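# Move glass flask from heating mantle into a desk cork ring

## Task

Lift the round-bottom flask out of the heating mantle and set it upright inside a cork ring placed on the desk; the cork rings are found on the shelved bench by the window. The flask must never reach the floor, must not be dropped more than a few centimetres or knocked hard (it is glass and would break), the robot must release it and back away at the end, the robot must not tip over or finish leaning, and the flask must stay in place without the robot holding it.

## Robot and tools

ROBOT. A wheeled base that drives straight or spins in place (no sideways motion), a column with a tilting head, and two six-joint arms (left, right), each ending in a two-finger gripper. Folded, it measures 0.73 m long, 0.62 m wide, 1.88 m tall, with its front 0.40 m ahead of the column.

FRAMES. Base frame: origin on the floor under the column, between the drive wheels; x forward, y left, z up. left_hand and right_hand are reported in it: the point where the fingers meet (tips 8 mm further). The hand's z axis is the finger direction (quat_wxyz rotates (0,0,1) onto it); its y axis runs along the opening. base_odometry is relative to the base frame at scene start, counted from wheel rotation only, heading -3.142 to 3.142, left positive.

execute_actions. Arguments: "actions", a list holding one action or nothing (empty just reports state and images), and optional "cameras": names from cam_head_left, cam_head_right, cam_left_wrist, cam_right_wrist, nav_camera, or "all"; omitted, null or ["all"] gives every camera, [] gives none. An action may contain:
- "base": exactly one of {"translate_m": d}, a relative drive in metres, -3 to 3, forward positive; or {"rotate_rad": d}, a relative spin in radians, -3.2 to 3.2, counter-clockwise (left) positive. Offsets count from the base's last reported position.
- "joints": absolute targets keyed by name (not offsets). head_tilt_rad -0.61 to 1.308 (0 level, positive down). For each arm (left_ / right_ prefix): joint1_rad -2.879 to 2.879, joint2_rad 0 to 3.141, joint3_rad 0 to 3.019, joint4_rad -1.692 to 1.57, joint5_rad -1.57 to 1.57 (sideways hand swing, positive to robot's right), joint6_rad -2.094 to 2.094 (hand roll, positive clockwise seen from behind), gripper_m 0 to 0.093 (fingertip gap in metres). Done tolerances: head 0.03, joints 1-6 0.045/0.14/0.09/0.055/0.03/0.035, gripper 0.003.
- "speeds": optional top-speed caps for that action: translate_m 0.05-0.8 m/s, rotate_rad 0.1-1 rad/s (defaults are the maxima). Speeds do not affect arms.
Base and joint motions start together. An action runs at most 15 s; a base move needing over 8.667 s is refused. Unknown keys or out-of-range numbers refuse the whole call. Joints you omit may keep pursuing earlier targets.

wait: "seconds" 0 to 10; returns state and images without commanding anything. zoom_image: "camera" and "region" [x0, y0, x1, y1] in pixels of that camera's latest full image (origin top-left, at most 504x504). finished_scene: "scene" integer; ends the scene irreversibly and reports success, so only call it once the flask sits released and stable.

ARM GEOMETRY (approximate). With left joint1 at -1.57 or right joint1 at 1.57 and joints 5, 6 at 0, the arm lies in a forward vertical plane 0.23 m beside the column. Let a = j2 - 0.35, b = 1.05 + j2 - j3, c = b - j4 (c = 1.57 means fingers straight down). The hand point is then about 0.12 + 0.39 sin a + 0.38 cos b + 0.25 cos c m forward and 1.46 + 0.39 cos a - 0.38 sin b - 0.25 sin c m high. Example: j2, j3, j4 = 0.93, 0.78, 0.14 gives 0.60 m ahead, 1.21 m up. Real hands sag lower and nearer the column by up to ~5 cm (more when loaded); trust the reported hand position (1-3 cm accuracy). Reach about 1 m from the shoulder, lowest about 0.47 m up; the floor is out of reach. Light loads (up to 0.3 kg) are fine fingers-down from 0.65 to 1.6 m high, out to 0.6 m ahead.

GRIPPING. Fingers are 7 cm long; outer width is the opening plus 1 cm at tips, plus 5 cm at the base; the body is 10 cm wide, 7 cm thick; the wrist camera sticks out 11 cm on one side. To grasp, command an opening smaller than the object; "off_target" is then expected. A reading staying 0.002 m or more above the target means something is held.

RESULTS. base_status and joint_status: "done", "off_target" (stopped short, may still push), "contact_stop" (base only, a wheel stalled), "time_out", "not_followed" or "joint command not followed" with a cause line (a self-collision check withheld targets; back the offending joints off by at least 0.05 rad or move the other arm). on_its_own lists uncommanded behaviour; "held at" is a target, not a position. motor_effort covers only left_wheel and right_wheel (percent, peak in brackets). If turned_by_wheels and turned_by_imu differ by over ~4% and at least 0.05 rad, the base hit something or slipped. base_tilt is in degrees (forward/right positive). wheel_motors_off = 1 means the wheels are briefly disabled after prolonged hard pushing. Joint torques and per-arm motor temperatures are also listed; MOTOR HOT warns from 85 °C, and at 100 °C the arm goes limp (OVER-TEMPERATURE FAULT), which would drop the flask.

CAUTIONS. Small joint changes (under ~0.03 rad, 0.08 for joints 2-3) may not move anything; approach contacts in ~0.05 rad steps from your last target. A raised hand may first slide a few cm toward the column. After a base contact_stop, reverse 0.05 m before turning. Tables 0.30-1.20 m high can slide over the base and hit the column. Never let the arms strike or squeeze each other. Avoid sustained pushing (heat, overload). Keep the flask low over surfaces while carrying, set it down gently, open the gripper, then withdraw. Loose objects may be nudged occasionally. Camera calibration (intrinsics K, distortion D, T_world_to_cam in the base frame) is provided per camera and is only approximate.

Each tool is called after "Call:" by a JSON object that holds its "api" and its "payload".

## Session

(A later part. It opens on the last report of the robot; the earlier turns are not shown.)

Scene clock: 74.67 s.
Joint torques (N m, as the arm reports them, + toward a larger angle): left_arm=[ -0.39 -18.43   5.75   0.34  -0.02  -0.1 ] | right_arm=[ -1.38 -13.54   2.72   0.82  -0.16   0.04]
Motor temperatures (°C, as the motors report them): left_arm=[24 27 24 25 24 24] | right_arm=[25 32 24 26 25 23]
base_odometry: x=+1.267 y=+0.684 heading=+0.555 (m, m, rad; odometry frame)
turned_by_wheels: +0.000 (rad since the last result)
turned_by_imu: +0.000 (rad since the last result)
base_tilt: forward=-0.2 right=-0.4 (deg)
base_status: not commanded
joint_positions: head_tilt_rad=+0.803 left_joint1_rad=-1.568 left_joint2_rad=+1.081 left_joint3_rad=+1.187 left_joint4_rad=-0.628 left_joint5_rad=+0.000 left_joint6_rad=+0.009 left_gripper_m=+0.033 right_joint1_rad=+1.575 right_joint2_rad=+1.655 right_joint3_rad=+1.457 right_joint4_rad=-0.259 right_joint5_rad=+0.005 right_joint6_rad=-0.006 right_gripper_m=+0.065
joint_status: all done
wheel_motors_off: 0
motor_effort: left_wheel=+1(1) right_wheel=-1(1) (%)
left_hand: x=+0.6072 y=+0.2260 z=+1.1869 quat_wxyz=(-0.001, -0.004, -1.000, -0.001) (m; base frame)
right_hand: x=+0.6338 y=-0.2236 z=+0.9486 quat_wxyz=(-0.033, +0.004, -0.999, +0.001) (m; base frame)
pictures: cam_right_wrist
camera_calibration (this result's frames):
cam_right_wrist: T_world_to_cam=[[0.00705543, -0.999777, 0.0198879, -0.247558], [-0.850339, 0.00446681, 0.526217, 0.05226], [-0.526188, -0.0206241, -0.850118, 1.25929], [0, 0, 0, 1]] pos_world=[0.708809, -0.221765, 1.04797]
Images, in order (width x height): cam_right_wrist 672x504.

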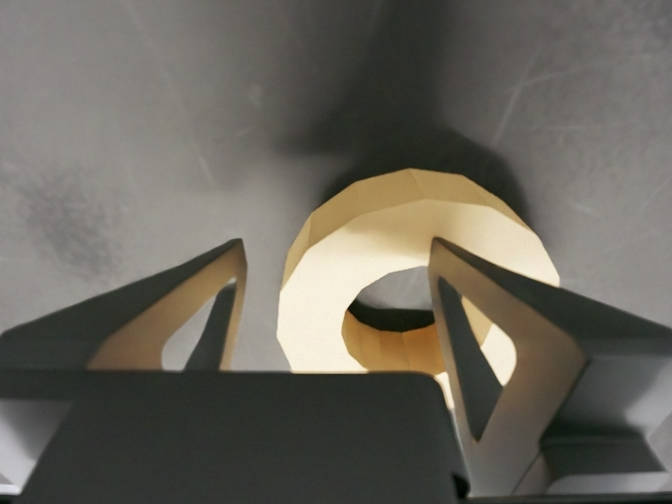

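Path swung forward. Redo in steps.

Call:
{"api": "execute_actions", "payload": {"actions": [{"joints":{"right_joint2_rad":1.54,"right_joint3_rad":1.364,"right_joint4_rad":-0.30}}], "cameras": []}}

Call:
{"api": "execute_actions", "payload": {"actions": [{"base":{"translate_m":-0.012},"joints":{"right_joint2_rad":1.63,"right_joint3_rad":1.39,"right_joint4_rad":-0.28}}], "cameras": ["cam_right_wrist"]}}

Call:
{"api": "execute_actions", "payload": {"actions": [{"joints":{"right_joint2_rad":1.73,"right_joint3_rad":1.46,"right_joint4_rad":-0.25}}], "cameras": ["cam_right_wrist"]}}

Scene clock: 80.17 s.
Joint torques (N m, as the arm reports them, + toward a larger angle): left_arm=[ -0.31 -18.31   5.71   0.36   0.    -0.12] | right_arm=[ -1.4  -17.73   3.64   0.56  -0.08   0.04]
Motor temperatures (°C, as the motors report them): left_arm=[24 27 24 25 24 24] | right_arm=[25 32 24 26 25 23]
base_odometry: x=+1.267 y=+0.684 heading=+0.555 (m, m, rad; odometry frame)
turned_by_wheels: +0.000 (rad since the last result)
turned_by_imu: -0.001 (rad since the last result)
base_tilt: forward=-0.1 right=-0.4 (deg)
base_status: not commanded
joint_positions: head_tilt_rad=+0.803 left_joint1_rad=-1.568 left_joint2_rad=+1.081 left_joint3_rad=+1.187 left_joint4_rad=-0.628 left_joint5_rad=+0.000 left_joint6_rad=+0.009 left_gripper_m=+0.033 right_joint1_rad=+1.575 right_joint2_rad=+1.554 right_joint3_rad=+1.357 right_joint4_rad=-0.297 right_joint5_rad=+0.003 right_joint6_rad=-0.006 right_gripper_m=+0.065
joint_status: all done
wheel_motors_off: 0
motor_effort: left_wheel=+1(2) right_wheel=-1(1) (%)
left_hand: x=+0.6072 y=+0.2260 z=+1.1869 quat_wxyz=(-0.001, -0.004, -1.000, -0.001) (m; base frame)
right_hand: x=+0.6136 y=-0.2234 z=+0.9854 quat_wxyz=(-0.015, +0.004, -1.000, +0.000) (m; base frame)
pictures: none
No camera images: the call's "cameras" was empty. Leave "cameras" out to get every camera's image.

Scene clock: 81.03 s.
Joint torques (N m, as the arm reports them, + toward a larger angle): left_arm=[  0.11 -18.47   5.8    0.37  -0.01  -0.14] | right_arm=[ -1.28 -15.5    4.24   1.11  -0.08   0.03]
Motor temperatures (°C, as the motors report them): left_arm=[24 27 24 25 24 24] | right_arm=[25 32 24 26 25 23]
base_odometry: x=+1.256 y=+0.678 heading=+0.555 (m, m, rad; odometry frame)
turned_by_wheels: +0.000 (rad since the last result)
turned_by_imu: +0.000 (rad since the last result)
base_tilt: forward=-0.2 right=-0.4 (deg)
base_status: done
joint_positions: head_tilt_rad=+0.803 left_joint1_rad=-1.568 left_joint2_rad=+1.081 left_joint3_rad=+1.186 left_joint4_rad=-0.629 left_joint5_rad=+0.000 left_joint6_rad=+0.009 left_gripper_m=+0.033 right_joint1_rad=+1.575 right_joint2_rad=+1.613 right_joint3_rad=+1.370 right_joint4_rad=-0.290 right_joint5_rad=+0.003 right_joint6_rad=-0.006 right_gripper_m=+0.065
joint_status: all done
wheel_motors_off: 0
motor_effort: left_wheel=-2(33) right_wheel=+0(33) (%)
left_hand: x=+0.6064 y=+0.2260 z=+1.1867 quat_wxyz=(+0.000, -0.004, -1.000, -0.001) (m; base frame)
right_hand: x=+0.5940 y=-0.2233 z=+0.9583 quat_wxyz=(+0.005, +0.004, -1.000, +0.000) (m; base frame)
pictures: cam_right_wrist
camera_calibration (this result's frames):
cam_right_wrist: T_world_to_cam=[[0.00878636, -0.999808, 0.0175197, -0.246015], [-0.807756, 0.00323143, 0.589509, -0.072874], [-0.589452, -0.0193313, -0.807572, 1.2437], [0, 0, 0, 1]] pos_world=[0.6764, -0.22169, 1.05165]
Images, in order (width x height): cam_right_wrist 672x504.

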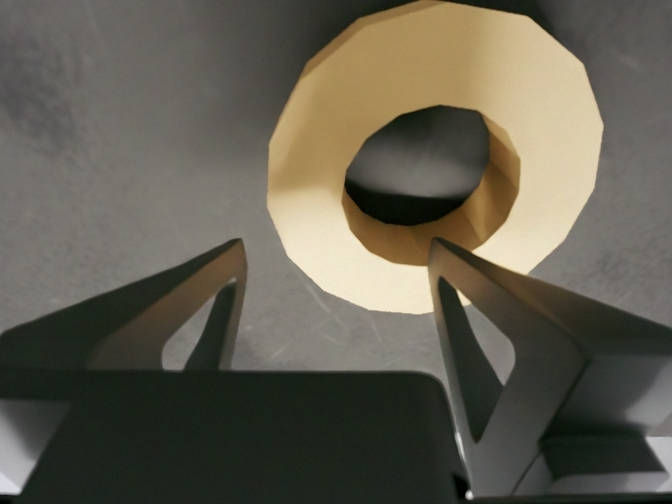

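Scene clock: 82.03 s.
Joint torques (N m, as the arm reports them, + toward a larger angle): left_arm=[ -0.43 -18.45   5.83   0.38   0.    -0.13] | right_arm=[ -1.31 -15.62   2.98   1.    -0.02   0.02]
Motor temperatures (°C, as the motors report them): left_arm=[24 27 24 25 24 24] | right_arm=[25 32 24 26 25 23]
base_odometry: x=+1.256 y=+0.678 heading=+0.555 (m, m, rad; odometry frame)
turned_by_wheels: +0.000 (rad since the last result)
turned_by_imu: +0.000 (rad since the last result)
base_tilt: forward=-0.2 right=-0.4 (deg)
base_status: not commanded
joint_positions: head_tilt_rad=+0.803 left_joint1_rad=-1.568 left_joint2_rad=+1.081 left_joint3_rad=+1.186 left_joint4_rad=-0.629 left_joint5_rad=+0.000 left_joint6_rad=+0.009 left_gripper_m=+0.033 right_joint1_rad=+1.575 right_joint2_rad=+1.709 right_joint3_rad=+1.456 right_joint4_rad=-0.256 right_joint5_rad=+0.001 right_joint6_rad=-0.005 right_gripper_m=+0.065
joint_status: all done
wheel_motors_off: 0
motor_effort: left_wheel=-2(1) right_wheel=+0(1) (%)
left_hand: x=+0.6064 y=+0.2260 z=+1.1867 quat_wxyz=(+0.000, -0.004, -1.000, -0.001) (m; base frame)
right_hand: x=+0.6059 y=-0.2229 z=+0.9216 quat_wxyz=(-0.007, +0.003, -1.000, -0.001) (m; base frame)
pictures: cam_right_wrist
camera_calibration (this result's frames):
cam_right_wrist: T_world_to_cam=[[0.00677323, -0.999847, 0.0161346, -0.242582], [-0.821898, 0.00362428, 0.569624, -0.0146638], [-0.569595, -0.0171192, -0.821747, 1.22253], [0, 0, 0, 1]] pos_world=[0.685938, -0.221563, 1.01688]
Images, in order (width x height): cam_right_wrist 672x504.

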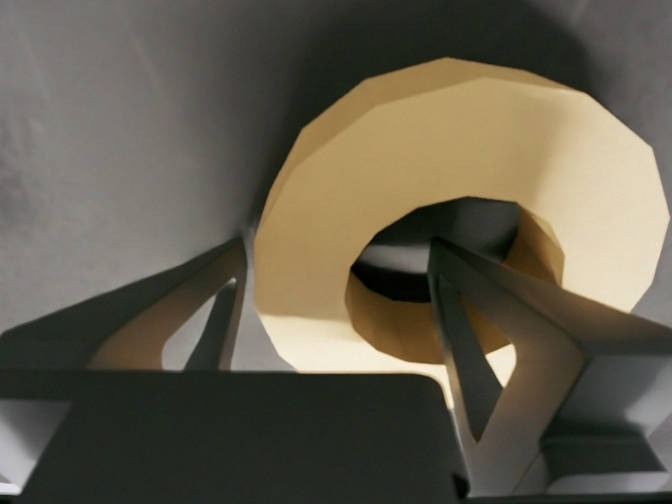

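Call:
{"api": "execute_actions", "payload": {"actions": [{"joints":{"right_gripper_m":0.0}}], "cameras": []}}

Call:
{"api": "execute_actions", "payload": {"actions": [{"joints":{"right_joint2_rad":1.2,"right_joint3_rad":1.1,"right_joint4_rad":-0.42}}], "cameras": []}}

Call:
{"api": "execute_actions", "payload": {"actions": [{"base":{"translate_m":-1.0}}], "cameras": []}}

Call:
{"api": "execute_actions", "payload": {"actions": [{"base":{"rotate_rad":-1.64}}], "cameras": ["cam_head_left"]}}

Call:
{"api": "execute_actions", "payload": {"actions": [{"base":{"translate_m":0.6}}], "cameras": ["cam_head_left"]}}

Scene clock: 91.50 s.
Joint torques (N m, as the arm reports them, + toward a larger angle): left_arm=[ -0.43 -18.55   5.79   0.44  -0.01  -0.13] | right_arm=[ -1.4  -15.61   3.01   0.99   0.03   0.  ]
Motor temperatures (°C, as the motors report them): left_arm=[24 27 25 25 24 24] | right_arm=[25 32 24 26 25 23]
base_odometry: x=+1.256 y=+0.678 heading=+0.555 (m, m, rad; odometry frame)
turned_by_wheels: +0.000 (rad since the last result)
turned_by_imu: -0.001 (rad since the last result)
base_tilt: forward=-0.2 right=-0.4 (deg)
base_status: not commanded
joint_positions: head_tilt_rad=+0.803 left_joint1_rad=-1.568 left_joint2_rad=+1.081 left_joint3_rad=+1.186 left_joint4_rad=-0.629 left_joint5_rad=+0.000 left_joint6_rad=+0.009 left_gripper_m=+0.033 right_joint1_rad=+1.575 right_joint2_rad=+1.709 right_joint3_rad=+1.456 right_joint4_rad=-0.256 right_joint5_rad=+0.000 right_joint6_rad=-0.003 right_gripper_m=+0.024
joint_status: right_gripper_m off_target (ended at +0.024, target +0.000)
wheel_motors_off: 0
motor_effort: left_wheel=+1(1) right_wheel=+0(0) (%)
left_hand: x=+0.6064 y=+0.2260 z=+1.1867 quat_wxyz=(+0.000, -0.004, -1.000, -0.001) (m; base frame)
right_hand: x=+0.6060 y=-0.2227 z=+0.9216 quat_wxyz=(-0.007, +0.003, -1.000, -0.002) (m; base frame)
pictures: none
No camera images: the call's "cameras" was empty. Leave "cameras" out to get every camera's image.

Scene clock: 92.80 s.
Joint torques (N m, as the arm reports them, + toward a larger angle): left_arm=[ -0.28 -18.46   5.79   0.21   0.01  -0.11] | right_arm=[ -1.36 -13.21   3.84   0.84   0.03   0.  ]
Motor temperatures (°C, as the motors report them): left_arm=[24 27 25 25 24 24] | right_arm=[25 32 24 26 25 23]
base_odometry: x=+1.256 y=+0.678 heading=+0.555 (m, m, rad; odometry frame)
turned_by_wheels: +0.000 (rad since the last result)
turned_by_imu: +0.000 (rad since the last result)
base_tilt: forward=-0.2 right=-0.4 (deg)
base_status: not commanded
joint_positions: head_tilt_rad=+0.803 left_joint1_rad=-1.568 left_joint2_rad=+1.081 left_joint3_rad=+1.186 left_joint4_rad=-0.629 left_joint5_rad=+0.000 left_joint6_rad=+0.009 left_gripper_m=+0.033 right_joint1_rad=+1.575 right_joint2_rad=+1.176 right_joint3_rad=+1.104 right_joint4_rad=-0.422 right_joint5_rad=+0.000 right_joint6_rad=-0.003 right_gripper_m=+0.024
joint_status: all done
wheel_motors_off: 0
motor_effort: left_wheel=-1(0) right_wheel=+0(0) (%)
left_hand: x=+0.6064 y=+0.2260 z=+1.1867 quat_wxyz=(+0.000, -0.004, -1.000, -0.001) (m; base frame)
right_hand: x=+0.5818 y=-0.2235 z=+1.1266 quat_wxyz=(-0.015, +0.003, -1.000, -0.002) (m; base frame)
pictures: none
No camera images: the call's "cameras" was empty. Leave "cameras" out to get every camera's image.

Scene clock: 96.20 s.
Joint torques (N m, as the arm reports them, + toward a larger angle): left_arm=[  0.06 -18.79   5.98   0.45  -0.01  -0.12] | right_arm=[ -1.3  -13.4    3.97   0.84   0.03   0.  ]
Motor temperatures (°C, as the motors report them): left_arm=[24 27 25 25 24 24] | right_arm=[25 32 24 26 25 23]
base_odometry: x=+0.406 y=+0.151 heading=+0.554 (m, m, rad; odometry frame)
turned_by_wheels: +0.000 (rad since the last result)
turned_by_imu: -0.001 (rad since the last result)
base_tilt: forward=-0.2 right=-0.4 (deg)
base_status: done
joint_positions: head_tilt_rad=+0.803 left_joint1_rad=-1.568 left_joint2_rad=+1.081 left_joint3_rad=+1.185 left_joint4_rad=-0.630 left_joint5_rad=+0.000 left_joint6_rad=+0.009 left_gripper_m=+0.033 right_joint1_rad=+1.575 right_joint2_rad=+1.178 right_joint3_rad=+1.101 right_joint4_rad=-0.422 right_joint5_rad=+0.000 right_joint6_rad=-0.003 right_gripper_m=+0.024
joint_status: not commanded
wheel_motors_off: 0
motor_effort: left_wheel=+2(39) right_wheel=+0(52) (%)
left_hand: x=+0.6052 y=+0.2260 z=+1.1863 quat_wxyz=(+0.002, -0.004, -1.000, -0.001) (m; base frame)
right_hand: x=+0.5794 y=-0.2235 z=+1.1251 quat_wxyz=(-0.012, +0.003, -1.000, -0.002) (m; base frame)
pictures: none
No camera images: the call's "cameras" was empty. Leave "cameras" out to get every camera's image.

Scene clock: 99.33 s.
Joint torques (N m, as the arm reports them, + toward a larger angle): left_arm=[ -0.02 -18.97   5.82   0.35  -0.01  -0.12] | right_arm=[ -1.26 -13.41   3.96   0.84   0.02   0.  ]
Motor temperatures (°C, as the motors report them): left_arm=[24 28 25 25 24 24] | right_arm=[25 32 24 26 25 23]
base_odometry: x=+0.406 y=+0.151 heading=-1.085 (m, m, rad; odometry frame)
turned_by_wheels: -1.639 (rad since the last result)
turned_by_imu: -1.621 (rad since the last result)
base_tilt: forward=-0.2 right=-0.4 (deg)
base_status: done
joint_positions: head_tilt_rad=+0.803 left_joint1_rad=-1.568 left_joint2_rad=+1.081 left_joint3_rad=+1.185 left_joint4_rad=-0.630 left_joint5_rad=+0.000 left_joint6_rad=+0.009 left_gripper_m=+0.033 right_joint1_rad=+1.574 right_joint2_rad=+1.178 right_joint3_rad=+1.101 right_joint4_rad=-0.422 right_joint5_rad=+0.000 right_joint6_rad=-0.003 right_gripper_m=+0.024
joint_status: not commanded
wheel_motors_off: 0
motor_effort: left_wheel=+2(56) right_wheel=-3(41) (%)
left_hand: x=+0.6052 y=+0.2260 z=+1.1863 quat_wxyz=(+0.002, -0.004, -1.000, -0.001) (m; base frame)
right_hand: x=+0.5794 y=-0.2237 z=+1.1251 quat_wxyz=(-0.012, +0.002, -1.000, -0.001) (m; base frame)
pictures: cam_head_left
camera_calibration (this result's frames):
cam_head_left: T_world_to_cam=[[0.0604922, -0.998126, -0.00919, 0.0404133], [-0.70707, -0.0363503, -0.706209, 1.12317], [0.704552, 0.0492181, -0.707944, 0.983936], [0, 0, 0, 1]] pos_world=[0.0984796, 0.0327375, 1.49013]
Images, in order (width x height): cam_head_left 672x504.

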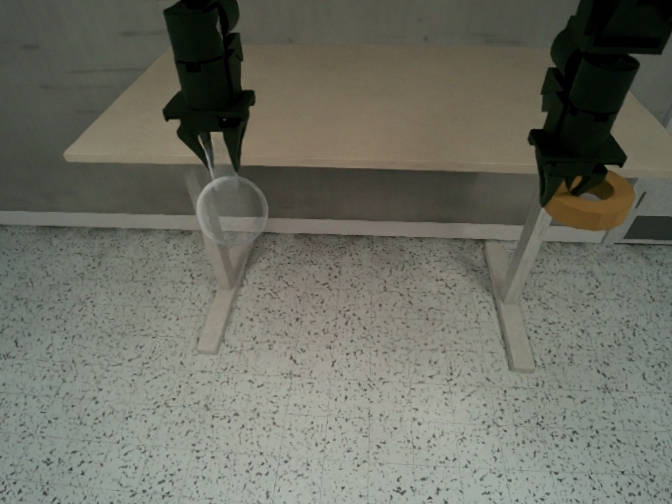

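Scene clock: 102.17 s.
Joint torques (N m, as the arm reports them, + toward a larger angle): left_arm=[ -0.35 -18.47   5.74   0.32  -0.01  -0.12] | right_arm=[ -1.24 -13.54   3.77   0.84   0.03   0.  ]
Motor temperatures (°C, as the motors report them): left_arm=[24 28 25 25 24 24] | right_arm=[25 32 24 26 25 23]
base_odometry: x=+0.686 y=-0.380 heading=-1.085 (m, m, rad; odometry frame)
turned_by_wheels: +0.000 (rad since the last result)
turned_by_imu: -0.001 (rad since the last result)
base_tilt: forward=-0.1 right=-0.4 (deg)
base_status: done
joint_positions: head_tilt_rad=+0.803 left_joint1_rad=-1.568 left_joint2_rad=+1.082 left_joint3_rad=+1.186 left_joint4_rad=-0.628 left_joint5_rad=+0.000 left_joint6_rad=+0.009 left_gripper_m=+0.033 right_joint1_rad=+1.574 right_joint2_rad=+1.179 right_joint3_rad=+1.103 right_joint4_rad=-0.422 right_joint5_rad=+0.000 right_joint6_rad=-0.003 right_gripper_m=+0.024
joint_status: not commanded
wheel_motors_off: 0
motor_effort: left_wheel=-1(58) right_wheel=+0(59) (%)
left_hand: x=+0.6064 y=+0.2260 z=+1.1865 quat_wxyz=(+0.000, -0.004, -1.000, -0.001) (m; base frame)
right_hand: x=+0.5798 y=-0.2237 z=+1.1246 quat_wxyz=(-0.013, +0.002, -1.000, -0.001) (m; base frame)
pictures: cam_head_left
camera_calibration (this result's frames):
cam_head_left: T_world_to_cam=[[0.0604922, -0.998126, -0.00918999, 0.0404133], [-0.70707, -0.0363503, -0.706209, 1.12317], [0.704552, 0.0492181, -0.707944, 0.983936], [0, 0, 0, 1]] pos_world=[0.0984796, 0.0327375, 1.49013]
Images, in order (width x height): cam_head_left 672x504.

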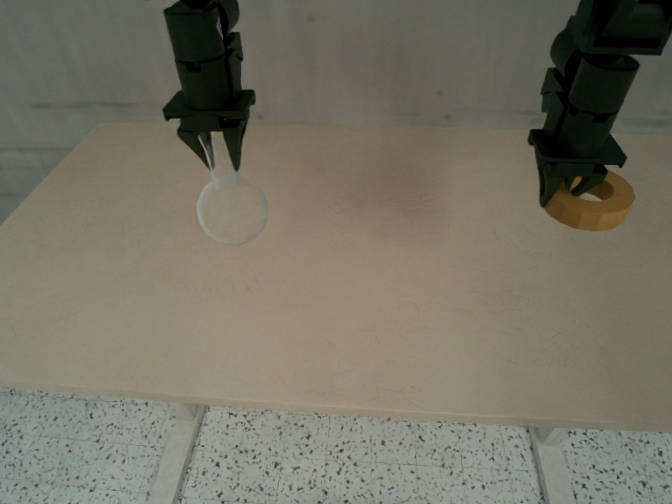

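Call:
{"api": "execute_actions", "payload": {"actions": [{"base":{"rotate_rad":0.38},"joints":{"right_joint2_rad":1.58,"right_joint3_rad":1.364,"right_joint4_rad":-0.30}}], "cameras": []}}

Call:
{"api": "execute_actions", "payload": {"actions": [{"joints":{"right_joint2_rad":1.68,"right_joint3_rad":1.42,"right_joint4_rad":-0.26}}], "cameras": ["cam_head_left"]}}

Scene clock: 108.30 s.
Joint torques (N m, as the arm reports them, + toward a larger angle): left_arm=[  0.   -18.94   5.86   0.37  -0.03  -0.12] | right_arm=[ -1.31 -17.32   3.32   0.77   0.04   0.  ]
Motor temperatures (°C, as the motors report them): left_arm=[24 28 25 25 24 24] | right_arm=[25 32 24 26 25 23]
base_odometry: x=+0.687 y=-0.380 heading=-0.706 (m, m, rad; odometry frame)
turned_by_wheels: +0.379 (rad since the last result)
turned_by_imu: +0.371 (rad since the last result)
base_tilt: forward=-0.2 right=-0.4 (deg)
base_status: done
joint_positions: head_tilt_rad=+0.803 left_joint1_rad=-1.569 left_joint2_rad=+1.082 left_joint3_rad=+1.186 left_joint4_rad=-0.628 left_joint5_rad=+0.000 left_joint6_rad=+0.009 left_gripper_m=+0.033 right_joint1_rad=+1.573 right_joint2_rad=+1.590 right_joint3_rad=+1.358 right_joint4_rad=-0.303 right_joint5_rad=+0.000 right_joint6_rad=-0.003 right_gripper_m=+0.024
joint_status: all done
wheel_motors_off: 0
motor_effort: left_wheel=-3(56) right_wheel=+1(43) (%)
left_hand: x=+0.6064 y=+0.2256 z=+1.1865 quat_wxyz=(+0.000, -0.004, -1.000, -0.001) (m; base frame)
right_hand: x=+0.5950 y=-0.2240 z=+0.9679 quat_wxyz=(+0.006, +0.002, -1.000, -0.001) (m; base frame)
pictures: none
No camera images: the call's "cameras" was empty. Leave "cameras" out to get every camera's image.

Scene clock: 108.97 s.
Joint torques (N m, as the arm reports them, + toward a larger angle): left_arm=[  0.26 -18.55   5.97   0.29  -0.02  -0.1 ] | right_arm=[ -1.33 -13.44   3.87   1.21   0.06   0.01]
Motor temperatures (°C, as the motors report them): left_arm=[24 28 25 25 24 24] | right_arm=[25 32 24 26 25 23]
base_odometry: x=+0.687 y=-0.380 heading=-0.706 (m, m, rad; odometry frame)
turned_by_wheels: +0.000 (rad since the last result)
turned_by_imu: +0.000 (rad since the last result)
base_tilt: forward=-0.2 right=-0.4 (deg)
base_status: not commanded
joint_positions: head_tilt_rad=+0.803 left_joint1_rad=-1.569 left_joint2_rad=+1.082 left_joint3_rad=+1.186 left_joint4_rad=-0.628 left_joint5_rad=+0.000 left_joint6_rad=+0.009 left_gripper_m=+0.033 right_joint1_rad=+1.573 right_joint2_rad=+1.627 right_joint3_rad=+1.408 right_joint4_rad=-0.270 right_joint5_rad=-0.001 right_joint6_rad=-0.003 right_gripper_m=+0.024
joint_status: all done
wheel_motors_off: 0
motor_effort: left_wheel=-10(7) right_wheel=+4(4) (%)
left_hand: x=+0.6064 y=+0.2256 z=+1.1865 quat_wxyz=(+0.000, -0.004, -1.000, -0.001) (m; base frame)
right_hand: x=+0.6157 y=-0.2238 z=+0.9560 quat_wxyz=(-0.017, +0.002, -1.000, -0.001) (m; base frame)
pictures: cam_head_left
camera_calibration (this result's frames):
cam_head_left: T_world_to_cam=[[0.0604922, -0.998126, -0.00919, 0.0404133], [-0.70707, -0.0363503, -0.706209, 1.12317], [0.704552, 0.0492181, -0.707944, 0.983936], [0, 0, 0, 1]] pos_world=[0.0984796, 0.0327375, 1.49013]
Images, in order (width x height): cam_head_left 672x504.

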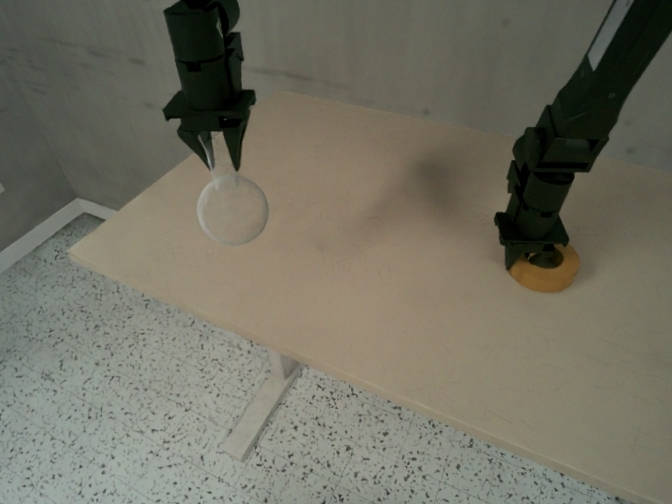

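Call:
{"api": "execute_actions", "payload": {"actions": [{"joints":{"right_joint2_rad":1.61,"right_joint3_rad":1.41,"right_joint4_rad":-0.27,"right_gripper_m":0.06}}], "cameras": []}}

Call:
{"api": "execute_actions", "payload": {"actions": [{"joints":{"right_joint2_rad":1.2,"right_joint3_rad":1.2,"right_joint4_rad":-0.5}}], "cameras": []}}

Call:
{"api": "execute_actions", "payload": {"actions": [{"base":{"rotate_rad":-0.8}}], "cameras": []}}

Call:
{"api": "execute_actions", "payload": {"actions": [{"joints":{"left_joint2_rad":1.19,"left_joint3_rad":1.25,"left_joint4_rad":-0.57}}], "cameras": ["cam_head_right","cam_left_wrist"]}}

Scene clock: 113.13 s.
Joint torques (N m, as the arm reports them, + toward a larger angle): left_arm=[ -0.11 -18.74   5.77   0.33   0.    -0.1 ] | right_arm=[ -1.25 -17.92   3.16   0.77  -0.05   0.  ]
Motor temperatures (°C, as the motors report them): left_arm=[24 28 25 25 24 24] | right_arm=[25 32 24 26 25 23]
base_odometry: x=+0.687 y=-0.380 heading=-0.706 (m, m, rad; odometry frame)
turned_by_wheels: +0.000 (rad since the last result)
turned_by_imu: -0.001 (rad since the last result)
base_tilt: forward=-0.1 right=-0.4 (deg)
base_status: not commanded
joint_positions: head_tilt_rad=+0.803 left_joint1_rad=-1.569 left_joint2_rad=+1.082 left_joint3_rad=+1.186 left_joint4_rad=-0.628 left_joint5_rad=+0.000 left_joint6_rad=+0.009 left_gripper_m=+0.033 right_joint1_rad=+1.572 right_joint2_rad=+1.625 right_joint3_rad=+1.408 right_joint4_rad=-0.270 right_joint5_rad=+0.002 right_joint6_rad=-0.003 right_gripper_m=+0.060
joint_status: all done
wheel_motors_off: 0
motor_effort: left_wheel=-9(8) right_wheel=+4(4) (%)
left_hand: x=+0.6064 y=+0.2256 z=+1.1865 quat_wxyz=(+0.000, -0.004, -1.000, -0.001) (m; base frame)
right_hand: x=+0.6168 y=-0.2248 z=+0.9571 quat_wxyz=(-0.018, +0.002, -1.000, +0.000) (m; base frame)
pictures: none
No camera images: the call's "cameras" was empty. Leave "cameras" out to get every camera's image.

Scene clock: 114.33 s.
Joint torques (N m, as the arm reports them, + toward a larger angle): left_arm=[ -0.18 -18.75   5.74   0.39  -0.02  -0.12] | right_arm=[ -0.96 -13.95   5.4    0.72  -0.05   0.  ]
Motor temperatures (°C, as the motors report them): left_arm=[24 28 25 25 24 24] | right_arm=[25 32 24 26 25 23]
base_odometry: x=+0.687 y=-0.380 heading=-0.706 (m, m, rad; odometry frame)
turned_by_wheels: +0.000 (rad since the last result)
turned_by_imu: +0.000 (rad since the last result)
base_tilt: forward=-0.2 right=-0.4 (deg)
base_status: not commanded
joint_positions: head_tilt_rad=+0.803 left_joint1_rad=-1.569 left_joint2_rad=+1.082 left_joint3_rad=+1.186 left_joint4_rad=-0.628 left_joint5_rad=+0.000 left_joint6_rad=+0.009 left_gripper_m=+0.033 right_joint1_rad=+1.572 right_joint2_rad=+1.172 right_joint3_rad=+1.191 right_joint4_rad=-0.499 right_joint5_rad=+0.002 right_joint6_rad=-0.003 right_gripper_m=+0.060
joint_status: all done
wheel_motors_off: 0
motor_effort: left_wheel=-9(10) right_wheel=+4(4) (%)
left_hand: x=+0.6064 y=+0.2256 z=+1.1865 quat_wxyz=(+0.000, -0.004, -1.000, -0.001) (m; base frame)
right_hand: x=+0.6145 y=-0.2250 z=+1.1442 quat_wxyz=(-0.021, +0.002, -1.000, +0.000) (m; base frame)
pictures: none
No camera images: the call's "cameras" was empty. Leave "cameras" out to get every camera's image.

Scene clock: 116.63 s.
Joint torques (N m, as the arm reports them, + toward a larger angle): left_arm=[ -0.2  -18.86   5.84   0.39   0.01  -0.13] | right_arm=[ -1.25 -13.56   5.42   0.72  -0.02   0.  ]
Motor temperatures (°C, as the motors report them): left_arm=[24 28 25 25 24 24] | right_arm=[25 32 24 26 25 23]
base_odometry: x=+0.687 y=-0.380 heading=-1.505 (m, m, rad; odometry frame)
turned_by_wheels: -0.799 (rad since the last result)
turned_by_imu: -0.784 (rad since the last result)
base_tilt: forward=-0.2 right=-0.4 (deg)
base_status: done
joint_positions: head_tilt_rad=+0.803 left_joint1_rad=-1.569 left_joint2_rad=+1.082 left_joint3_rad=+1.186 left_joint4_rad=-0.628 left_joint5_rad=+0.000 left_joint6_rad=+0.009 left_gripper_m=+0.033 right_joint1_rad=+1.572 right_joint2_rad=+1.172 right_joint3_rad=+1.191 right_joint4_rad=-0.499 right_joint5_rad=+0.001 right_joint6_rad=-0.003 right_gripper_m=+0.060
joint_status: not commanded
wheel_motors_off: 0
motor_effort: left_wheel=+1(56) right_wheel=-3(46) (%)
left_hand: x=+0.6064 y=+0.2256 z=+1.1865 quat_wxyz=(+0.000, -0.004, -1.000, -0.001) (m; base frame)
right_hand: x=+0.6145 y=-0.2251 z=+1.1442 quat_wxyz=(-0.021, +0.002, -1.000, +0.000) (m; base frame)
pictures: none
No camera images: the call's "cameras" was empty. Leave "cameras" out to get every camera's image.

Scene clock: 117.57 s.
Joint torques (N m, as the arm reports them, + toward a larger angle): left_arm=[ -0.08 -19.53   5.48   0.42  -0.03  -0.11] | right_arm=[ -1.19 -13.82   5.44   0.74  -0.02   0.  ]
Motor temperatures (°C, as the motors report them): left_arm=[24 28 25 25 24 24] | right_arm=[25 32 24 26 25 23]
base_odometry: x=+0.687 y=-0.380 heading=-1.505 (m, m, rad; odometry frame)
turned_by_wheels: +0.000 (rad since the last result)
turned_by_imu: +0.000 (rad since the last result)
base_tilt: forward=-0.2 right=-0.4 (deg)
base_status: not commanded
joint_positions: head_tilt_rad=+0.803 left_joint1_rad=-1.569 left_joint2_rad=+1.191 left_joint3_rad=+1.235 left_joint4_rad=-0.570 left_joint5_rad=+0.000 left_joint6_rad=+0.009 left_gripper_m=+0.033 right_joint1_rad=+1.572 right_joint2_rad=+1.172 right_joint3_rad=+1.191 right_joint4_rad=-0.499 right_joint5_rad=+0.001 right_joint6_rad=-0.003 right_gripper_m=+0.060
joint_status: all done
wheel_motors_off: 0
motor_effort: left_wheel=+3(2) right_wheel=-7(7) (%)
left_hand: x=+0.6162 y=+0.2257 z=+1.1436 quat_wxyz=(+0.001, -0.004, -1.000, -0.001) (m; base frame)
right_hand: x=+0.6145 y=-0.2251 z=+1.1442 quat_wxyz=(-0.021, +0.002, -1.000, +0.000) (m; base frame)
pictures: cam_head_right, cam_left_wrist
camera_calibration (this result's frames):
cam_head_right: T_world_to_cam=[[0.0572844, -0.997856, -0.0316682, -0.00523872], [-0.720846, -0.0193943, -0.692824, 1.10783], [0.690724, 0.0625159, -0.720411, 1.0088], [0, 0, 0, 1]] pos_world=[0.102071, -0.0468082, 1.49412]
cam_left_wrist: T_world_to_cam=[[-0.0156273, -0.999874, 0.00289066, 0.234984], [-0.80755, 0.0143261, 0.589625, -0.177072], [-0.589592, 0.00687991, -0.807672, 1.40988], [0, 0, 0, 1]] pos_world=[0.691931, 0.227792, 1.24245]
Images, in order (width x height): cam_head_right 672x504, cam_left_wrist 672x504.

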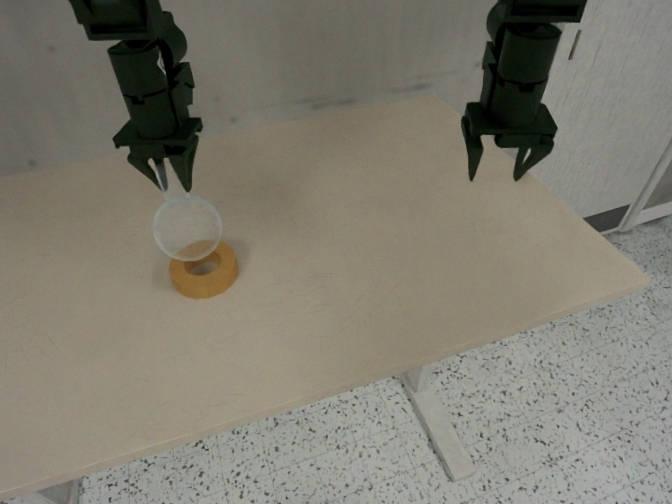

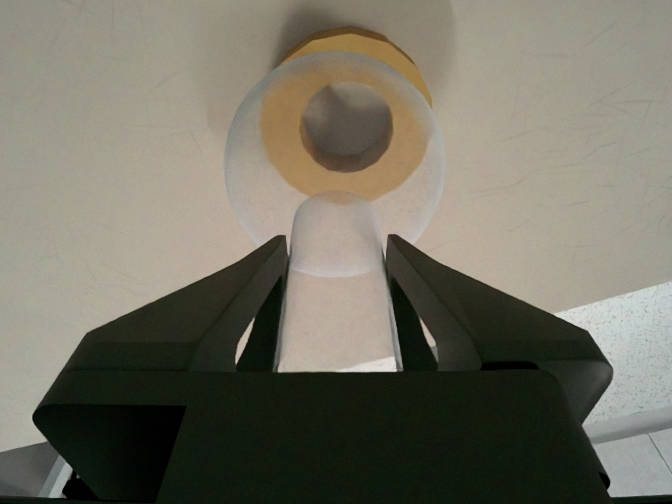

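Call:
{"api": "execute_actions", "payload": {"actions": [{"base":{"rotate_rad":-0.014}}], "cameras": []}}

Call:
{"api": "execute_actions", "payload": {"actions": [{"base":{"translate_m":-0.008},"joints":{"left_joint2_rad":1.25,"left_joint3_rad":1.27,"left_joint4_rad":-0.53}}], "cameras": []}}

Call:
{"api": "execute_actions", "payload": {"actions": [{"joints":{"left_joint2_rad":1.30,"left_joint3_rad":1.29,"left_joint4_rad":-0.50}}], "cameras": ["cam_head_right","cam_left_wrist"]}}

Scene clock: 122.03 s.
Joint torques (N m, as the arm reports them, + toward a larger angle): left_arm=[ -0.21 -19.38   5.51   0.5   -0.04  -0.13] | right_arm=[ -0.99 -13.83   5.43   0.72  -0.01   0.  ]
Motor temperatures (°C, as the motors report them): left_arm=[24 28 25 25 24 24] | right_arm=[25 32 24 26 25 23]
base_odometry: x=+0.687 y=-0.380 heading=-1.518 (m, m, rad; odometry frame)
turned_by_wheels: -0.013 (rad since the last result)
turned_by_imu: -0.014 (rad since the last result)
base_tilt: forward=-0.2 right=-0.4 (deg)
base_status: done
joint_positions: head_tilt_rad=+0.803 left_joint1_rad=-1.570 left_joint2_rad=+1.191 left_joint3_rad=+1.235 left_joint4_rad=-0.570 left_joint5_rad=+0.000 left_joint6_rad=+0.009 left_gripper_m=+0.033 right_joint1_rad=+1.572 right_joint2_rad=+1.172 right_joint3_rad=+1.191 right_joint4_rad=-0.499 right_joint5_rad=+0.001 right_joint6_rad=-0.003 right_gripper_m=+0.060
joint_status: not commanded
wheel_motors_off: 0
motor_effort: left_wheel=+2(27) right_wheel=-3(34) (%)
left_hand: x=+0.6162 y=+0.2248 z=+1.1436 quat_wxyz=(+0.001, -0.004, -1.000, +0.000) (m; base frame)
right_hand: x=+0.6145 y=-0.2252 z=+1.1442 quat_wxyz=(-0.021, +0.002, -1.000, +0.000) (m; base frame)
pictures: none
No camera images: the call's "cameras" was empty. Leave "cameras" out to get every camera's image.

Scene clock: 122.90 s.
Joint torques (N m, as the arm reports them, + toward a larger angle): left_arm=[ -0.19 -18.56   6.01   0.66  -0.04  -0.09] | right_arm=[ -0.99 -13.89   5.39   0.72  -0.01   0.  ]
Motor temperatures (°C, as the motors report them): left_arm=[24 28 25 25 24 24] | right_arm=[25 32 24 26 25 23]
base_odometry: x=+0.686 y=-0.372 heading=-1.518 (m, m, rad; odometry frame)
turned_by_wheels: +0.000 (rad since the last result)
turned_by_imu: +0.000 (rad since the last result)
base_tilt: forward=-0.2 right=-0.4 (deg)
base_status: done
joint_positions: head_tilt_rad=+0.803 left_joint1_rad=-1.570 left_joint2_rad=+1.241 left_joint3_rad=+1.245 left_joint4_rad=-0.536 left_joint5_rad=+0.000 left_joint6_rad=+0.009 left_gripper_m=+0.033 right_joint1_rad=+1.572 right_joint2_rad=+1.173 right_joint3_rad=+1.191 right_joint4_rad=-0.499 right_joint5_rad=+0.001 right_joint6_rad=-0.003 right_gripper_m=+0.060
joint_status: all done
wheel_motors_off: 0
motor_effort: left_wheel=-2(39) right_wheel=-3(66) (%)
left_hand: x=+0.6142 y=+0.2248 z=+1.1209 quat_wxyz=(+0.004, -0.004, -1.000, +0.000) (m; base frame)
right_hand: x=+0.6143 y=-0.2252 z=+1.1438 quat_wxyz=(-0.021, +0.002, -1.000, +0.000) (m; base frame)
pictures: none
No camera images: the call's "cameras" was empty. Leave "cameras" out to get every camera's image.

Scene clock: 123.50 s.
Joint torques (N m, as the arm reports them, + toward a larger angle): left_arm=[ -0.23 -16.03   6.35   1.01  -0.02  -0.15] | right_arm=[ -1.19 -13.84   5.41   0.72   0.     0.01]
Motor temperatures (°C, as the motors report them): left_arm=[24 28 25 25 24 24] | right_arm=[25 32 24 26 25 23]
base_odometry: x=+0.686 y=-0.372 heading=-1.518 (m, m, rad; odometry frame)
turned_by_wheels: +0.000 (rad since the last result)
turned_by_imu: +0.000 (rad since the last result)
base_tilt: forward=-0.2 right=-0.3 (deg)
base_status: not commanded
joint_positions: head_tilt_rad=+0.803 left_joint1_rad=-1.570 left_joint2_rad=+1.255 left_joint3_rad=+1.259 left_joint4_rad=-0.519 left_joint5_rad=+0.000 left_joint6_rad=+0.009 left_gripper_m=+0.033 right_joint1_rad=+1.572 right_joint2_rad=+1.173 right_joint3_rad=+1.191 right_joint4_rad=-0.499 right_joint5_rad=+0.001 right_joint6_rad=-0.003 right_gripper_m=+0.060
joint_status: all done
wheel_motors_off: 0
motor_effort: left_wheel=-1(1) right_wheel=-5(5) (%)
left_hand: x=+0.6216 y=+0.2248 z=+1.1167 quat_wxyz=(-0.004, -0.004, -1.000, +0.000) (m; base frame)
right_hand: x=+0.6143 y=-0.2252 z=+1.1438 quat_wxyz=(-0.021, +0.002, -1.000, +0.000) (m; base frame)
pictures: cam_head_right, cam_left_wrist
camera_calibration (this result's frames):
cam_head_right: T_world_to_cam=[[0.0572827, -0.997856, -0.0316712, -0.00523405], [-0.720882, -0.0193943, -0.692787, 1.10778], [0.690687, 0.0625159, -0.720447, 1.00886], [0, 0, 0, 1]] pos_world=[0.102068, -0.0468082, 1.49412]
cam_left_wrist: T_world_to_cam=[[-0.0164422, -0.999855, 0.00441524, 0.233071], [-0.81379, 0.0159478, 0.58094, -0.14368], [-0.580926, 0.00595885, -0.813935, 1.39311], [0, 0, 0, 1]] pos_world=[0.696199, 0.227027, 1.21634]
Images, in order (width x height): cam_head_right 672x504, cam_left_wrist 672x504.

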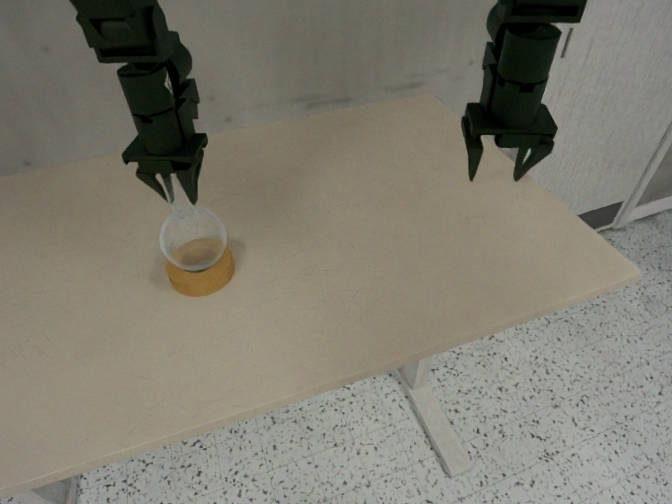

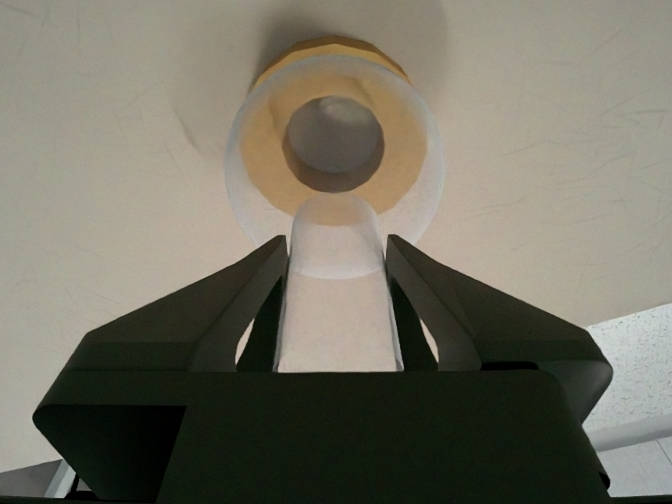

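Call:
{"api": "execute_actions", "payload": {"actions": [{"base":{"translate_m":-0.006}}], "cameras": []}}

Call:
{"api": "execute_actions", "payload": {"actions": [{"joints":{"left_joint2_rad":1.26,"left_joint3_rad":1.27,"left_joint4_rad":-0.52,"left_gripper_m":0.09}}], "cameras": ["cam_left_wrist"]}}

Call:
{"api": "execute_actions", "payload": {"actions": [{"joints":{"left_joint2_rad":1.0,"left_joint3_rad":1.2,"left_joint4_rad":-0.7}}], "cameras": []}}

Call:
{"api": "execute_actions", "payload": {"actions": [{"base":{"translate_m":-0.4}}], "cameras": ["cam_head_right"]}}

Scene clock: 129.63 s.
Joint torques (N m, as the arm reports them, + toward a larger angle): left_arm=[  0.38 -16.64   5.93   0.95  -0.03  -0.12] | right_arm=[ -1.07 -14.     5.43   0.76  -0.01   0.  ]
Motor temperatures (°C, as the motors report them): left_arm=[24 28 25 25 24 24] | right_arm=[25 32 24 26 25 23]
base_odometry: x=+0.686 y=-0.367 heading=-1.517 (m, m, rad; odometry frame)
turned_by_wheels: +0.000 (rad since the last result)
turned_by_imu: -0.001 (rad since the last result)
base_tilt: forward=-0.1 right=-0.4 (deg)
base_status: done
joint_positions: head_tilt_rad=+0.804 left_joint1_rad=-1.570 left_joint2_rad=+1.261 left_joint3_rad=+1.266 left_joint4_rad=-0.517 left_joint5_rad=-0.001 left_joint6_rad=+0.009 left_gripper_m=+0.033 right_joint1_rad=+1.572 right_joint2_rad=+1.175 right_joint3_rad=+1.191 right_joint4_rad=-0.500 right_joint5_rad=+0.001 right_joint6_rad=-0.003 right_gripper_m=+0.060
joint_status: not commanded
wheel_motors_off: 0
motor_effort: left_wheel=+1(42) right_wheel=-2(56) (%)
left_hand: x=+0.6243 y=+0.2250 z=+1.1153 quat_wxyz=(-0.006, -0.004, -1.000, -0.001) (m; base frame)
right_hand: x=+0.6133 y=-0.2252 z=+1.1428 quat_wxyz=(-0.020, +0.002, -1.000, +0.000) (m; base frame)
pictures: none
No camera images: the call's "cameras" was empty. Leave "cameras" out to get every camera's image.

Scene clock: 130.33 s.
Joint torques (N m, as the arm reports them, + toward a larger angle): left_arm=[ -0.03 -19.74   4.6    0.52  -0.02  -0.12] | right_arm=[ -1.16 -13.84   5.42   0.77   0.     0.01]
Motor temperatures (°C, as the motors report them): left_arm=[24 28 25 25 24 24] | right_arm=[25 32 24 26 25 23]
base_odometry: x=+0.686 y=-0.367 heading=-1.517 (m, m, rad; odometry frame)
turned_by_wheels: +0.000 (rad since the last result)
turned_by_imu: +0.000 (rad since the last result)
base_tilt: forward=-0.2 right=-0.4 (deg)
base_status: not commanded
joint_positions: head_tilt_rad=+0.804 left_joint1_rad=-1.570 left_joint2_rad=+1.261 left_joint3_rad=+1.266 left_joint4_rad=-0.521 left_joint5_rad=-0.001 left_joint6_rad=+0.009 left_gripper_m=+0.090 right_joint1_rad=+1.572 right_joint2_rad=+1.175 right_joint3_rad=+1.191 right_joint4_rad=-0.500 right_joint5_rad=+0.001 right_joint6_rad=-0.003 right_gripper_m=+0.060
joint_status: all done
wheel_motors_off: 0
motor_effort: left_wheel=+1(1) right_wheel=-2(3) (%)
left_hand: x=+0.6233 y=+0.2250 z=+1.1153 quat_wxyz=(-0.004, -0.004, -1.000, -0.001) (m; base frame)
right_hand: x=+0.6133 y=-0.2252 z=+1.1428 quat_wxyz=(-0.020, +0.002, -1.000, +0.000) (m; base frame)
pictures: cam_left_wrist
camera_calibration (this result's frames):
cam_left_wrist: T_world_to_cam=[[-0.0164343, -0.999858, 0.0036588, 0.234078], [-0.813569, 0.0154993, 0.581262, -0.141808], [-0.581236, 0.00657595, -0.813708, 1.39275], [0, 0, 0, 1]] pos_world=[0.697994, 0.227084, 1.21486]
Images, in order (width x height): cam_left_wrist 672x504.

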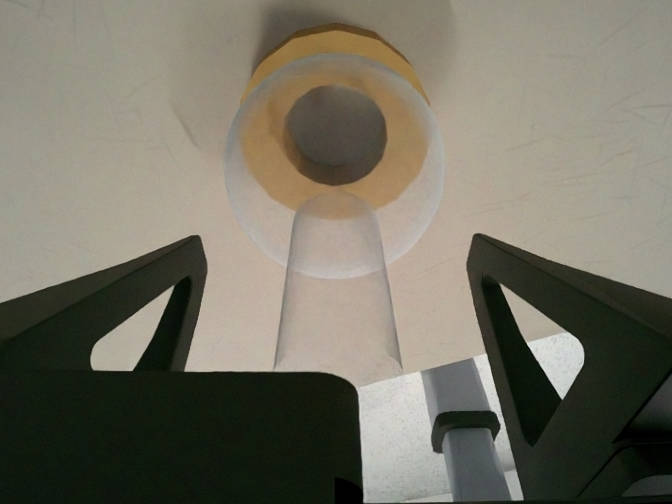

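Scene clock: 131.40 s.
Joint torques (N m, as the arm reports them, + toward a larger angle): left_arm=[ -0.21 -16.63   6.34   0.38   0.01  -0.12] | right_arm=[ -1.13 -13.8    5.46   0.75   0.     0.  ]
Motor temperatures (°C, as the motors report them): left_arm=[24 28 25 25 24 24] | right_arm=[25 32 24 26 25 23]
base_odometry: x=+0.686 y=-0.367 heading=-1.517 (m, m, rad; odometry frame)
turned_by_wheels: +0.000 (rad since the last result)
turned_by_imu: +0.000 (rad since the last result)
base_tilt: forward=-0.2 right=-0.4 (deg)
base_status: not commanded
joint_positions: head_tilt_rad=+0.804 left_joint1_rad=-1.570 left_joint2_rad=+0.978 left_joint3_rad=+1.190 left_joint4_rad=-0.697 left_joint5_rad=-0.001 left_joint6_rad=+0.009 left_gripper_m=+0.090 right_joint1_rad=+1.572 right_joint2_rad=+1.175 right_joint3_rad=+1.191 right_joint4_rad=-0.500 right_joint5_rad=+0.001 right_joint6_rad=-0.003 right_gripper_m=+0.060
joint_status: all done
wheel_motors_off: 0
motor_effort: left_wheel=+0(1) right_wheel=-3(3) (%)
left_hand: x=+0.6172 y=+0.2249 z=+1.2380 quat_wxyz=(-0.020, -0.004, -1.000, -0.001) (m; base frame)
right_hand: x=+0.6133 y=-0.2252 z=+1.1428 quat_wxyz=(-0.020, +0.002, -1.000, +0.000) (m; base frame)
pictures: none
No camera images: the call's "cameras" was empty. Leave "cameras" out to get every camera's image.

Scene clock: 133.93 s.
Joint torques (N m, as the arm reports them, + toward a larger angle): left_arm=[ -0.34 -16.35   6.24   0.33  -0.01  -0.12] | right_arm=[ -1.05 -14.11   5.4    0.73   0.     0.  ]
Motor temperatures (°C, as the motors report them): left_arm=[24 28 25 25 24 24] | right_arm=[25 32 24 26 25 23]
base_odometry: x=+0.665 y=+0.033 heading=-1.518 (m, m, rad; odometry frame)
turned_by_wheels: -0.001 (rad since the last result)
turned_by_imu: -0.001 (rad since the last result)
base_tilt: forward=-0.2 right=-0.4 (deg)
base_status: done
joint_positions: head_tilt_rad=+0.804 left_joint1_rad=-1.570 left_joint2_rad=+0.978 left_joint3_rad=+1.190 left_joint4_rad=-0.698 left_joint5_rad=-0.001 left_joint6_rad=+0.009 left_gripper_m=+0.090 right_joint1_rad=+1.572 right_joint2_rad=+1.176 right_joint3_rad=+1.191 right_joint4_rad=-0.500 right_joint5_rad=+0.001 right_joint6_rad=-0.003 right_gripper_m=+0.060
joint_status: not commanded
wheel_motors_off: 0
motor_effort: left_wheel=+0(56) right_wheel=+1(52) (%)
left_hand: x=+0.6166 y=+0.2249 z=+1.2377 quat_wxyz=(-0.019, -0.004, -1.000, -0.001) (m; base frame)
right_hand: x=+0.6130 y=-0.2252 z=+1.1424 quat_wxyz=(-0.019, +0.002, -1.000, +0.000) (m; base frame)
pictures: cam_head_right
camera_calibration (this result's frames):
cam_head_right: T_world_to_cam=[[0.0572757, -0.997856, -0.0316839, -0.00521404], [-0.721036, -0.0193943, -0.692626, 1.10754], [0.690526, 0.0625159, -0.720601, 1.00911], [0, 0, 0, 1]] pos_world=[0.102058, -0.0468082, 1.49411]
Images, in order (width x height): cam_head_right 672x504.

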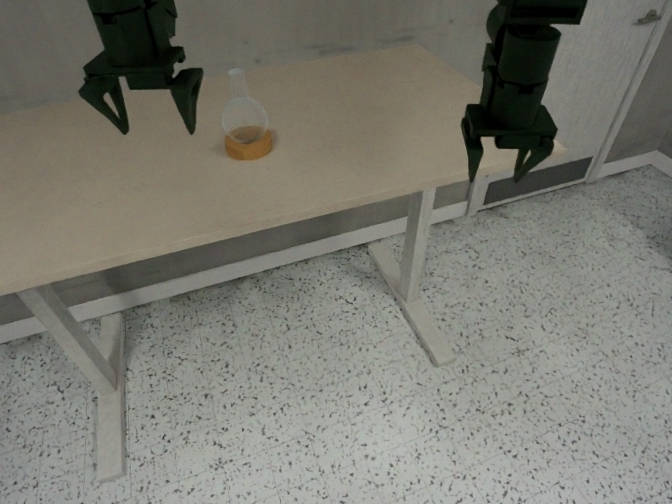

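Call:
{"api": "finished_scene", "payload": {"scene": 2}}

The scene is finished: the task was done.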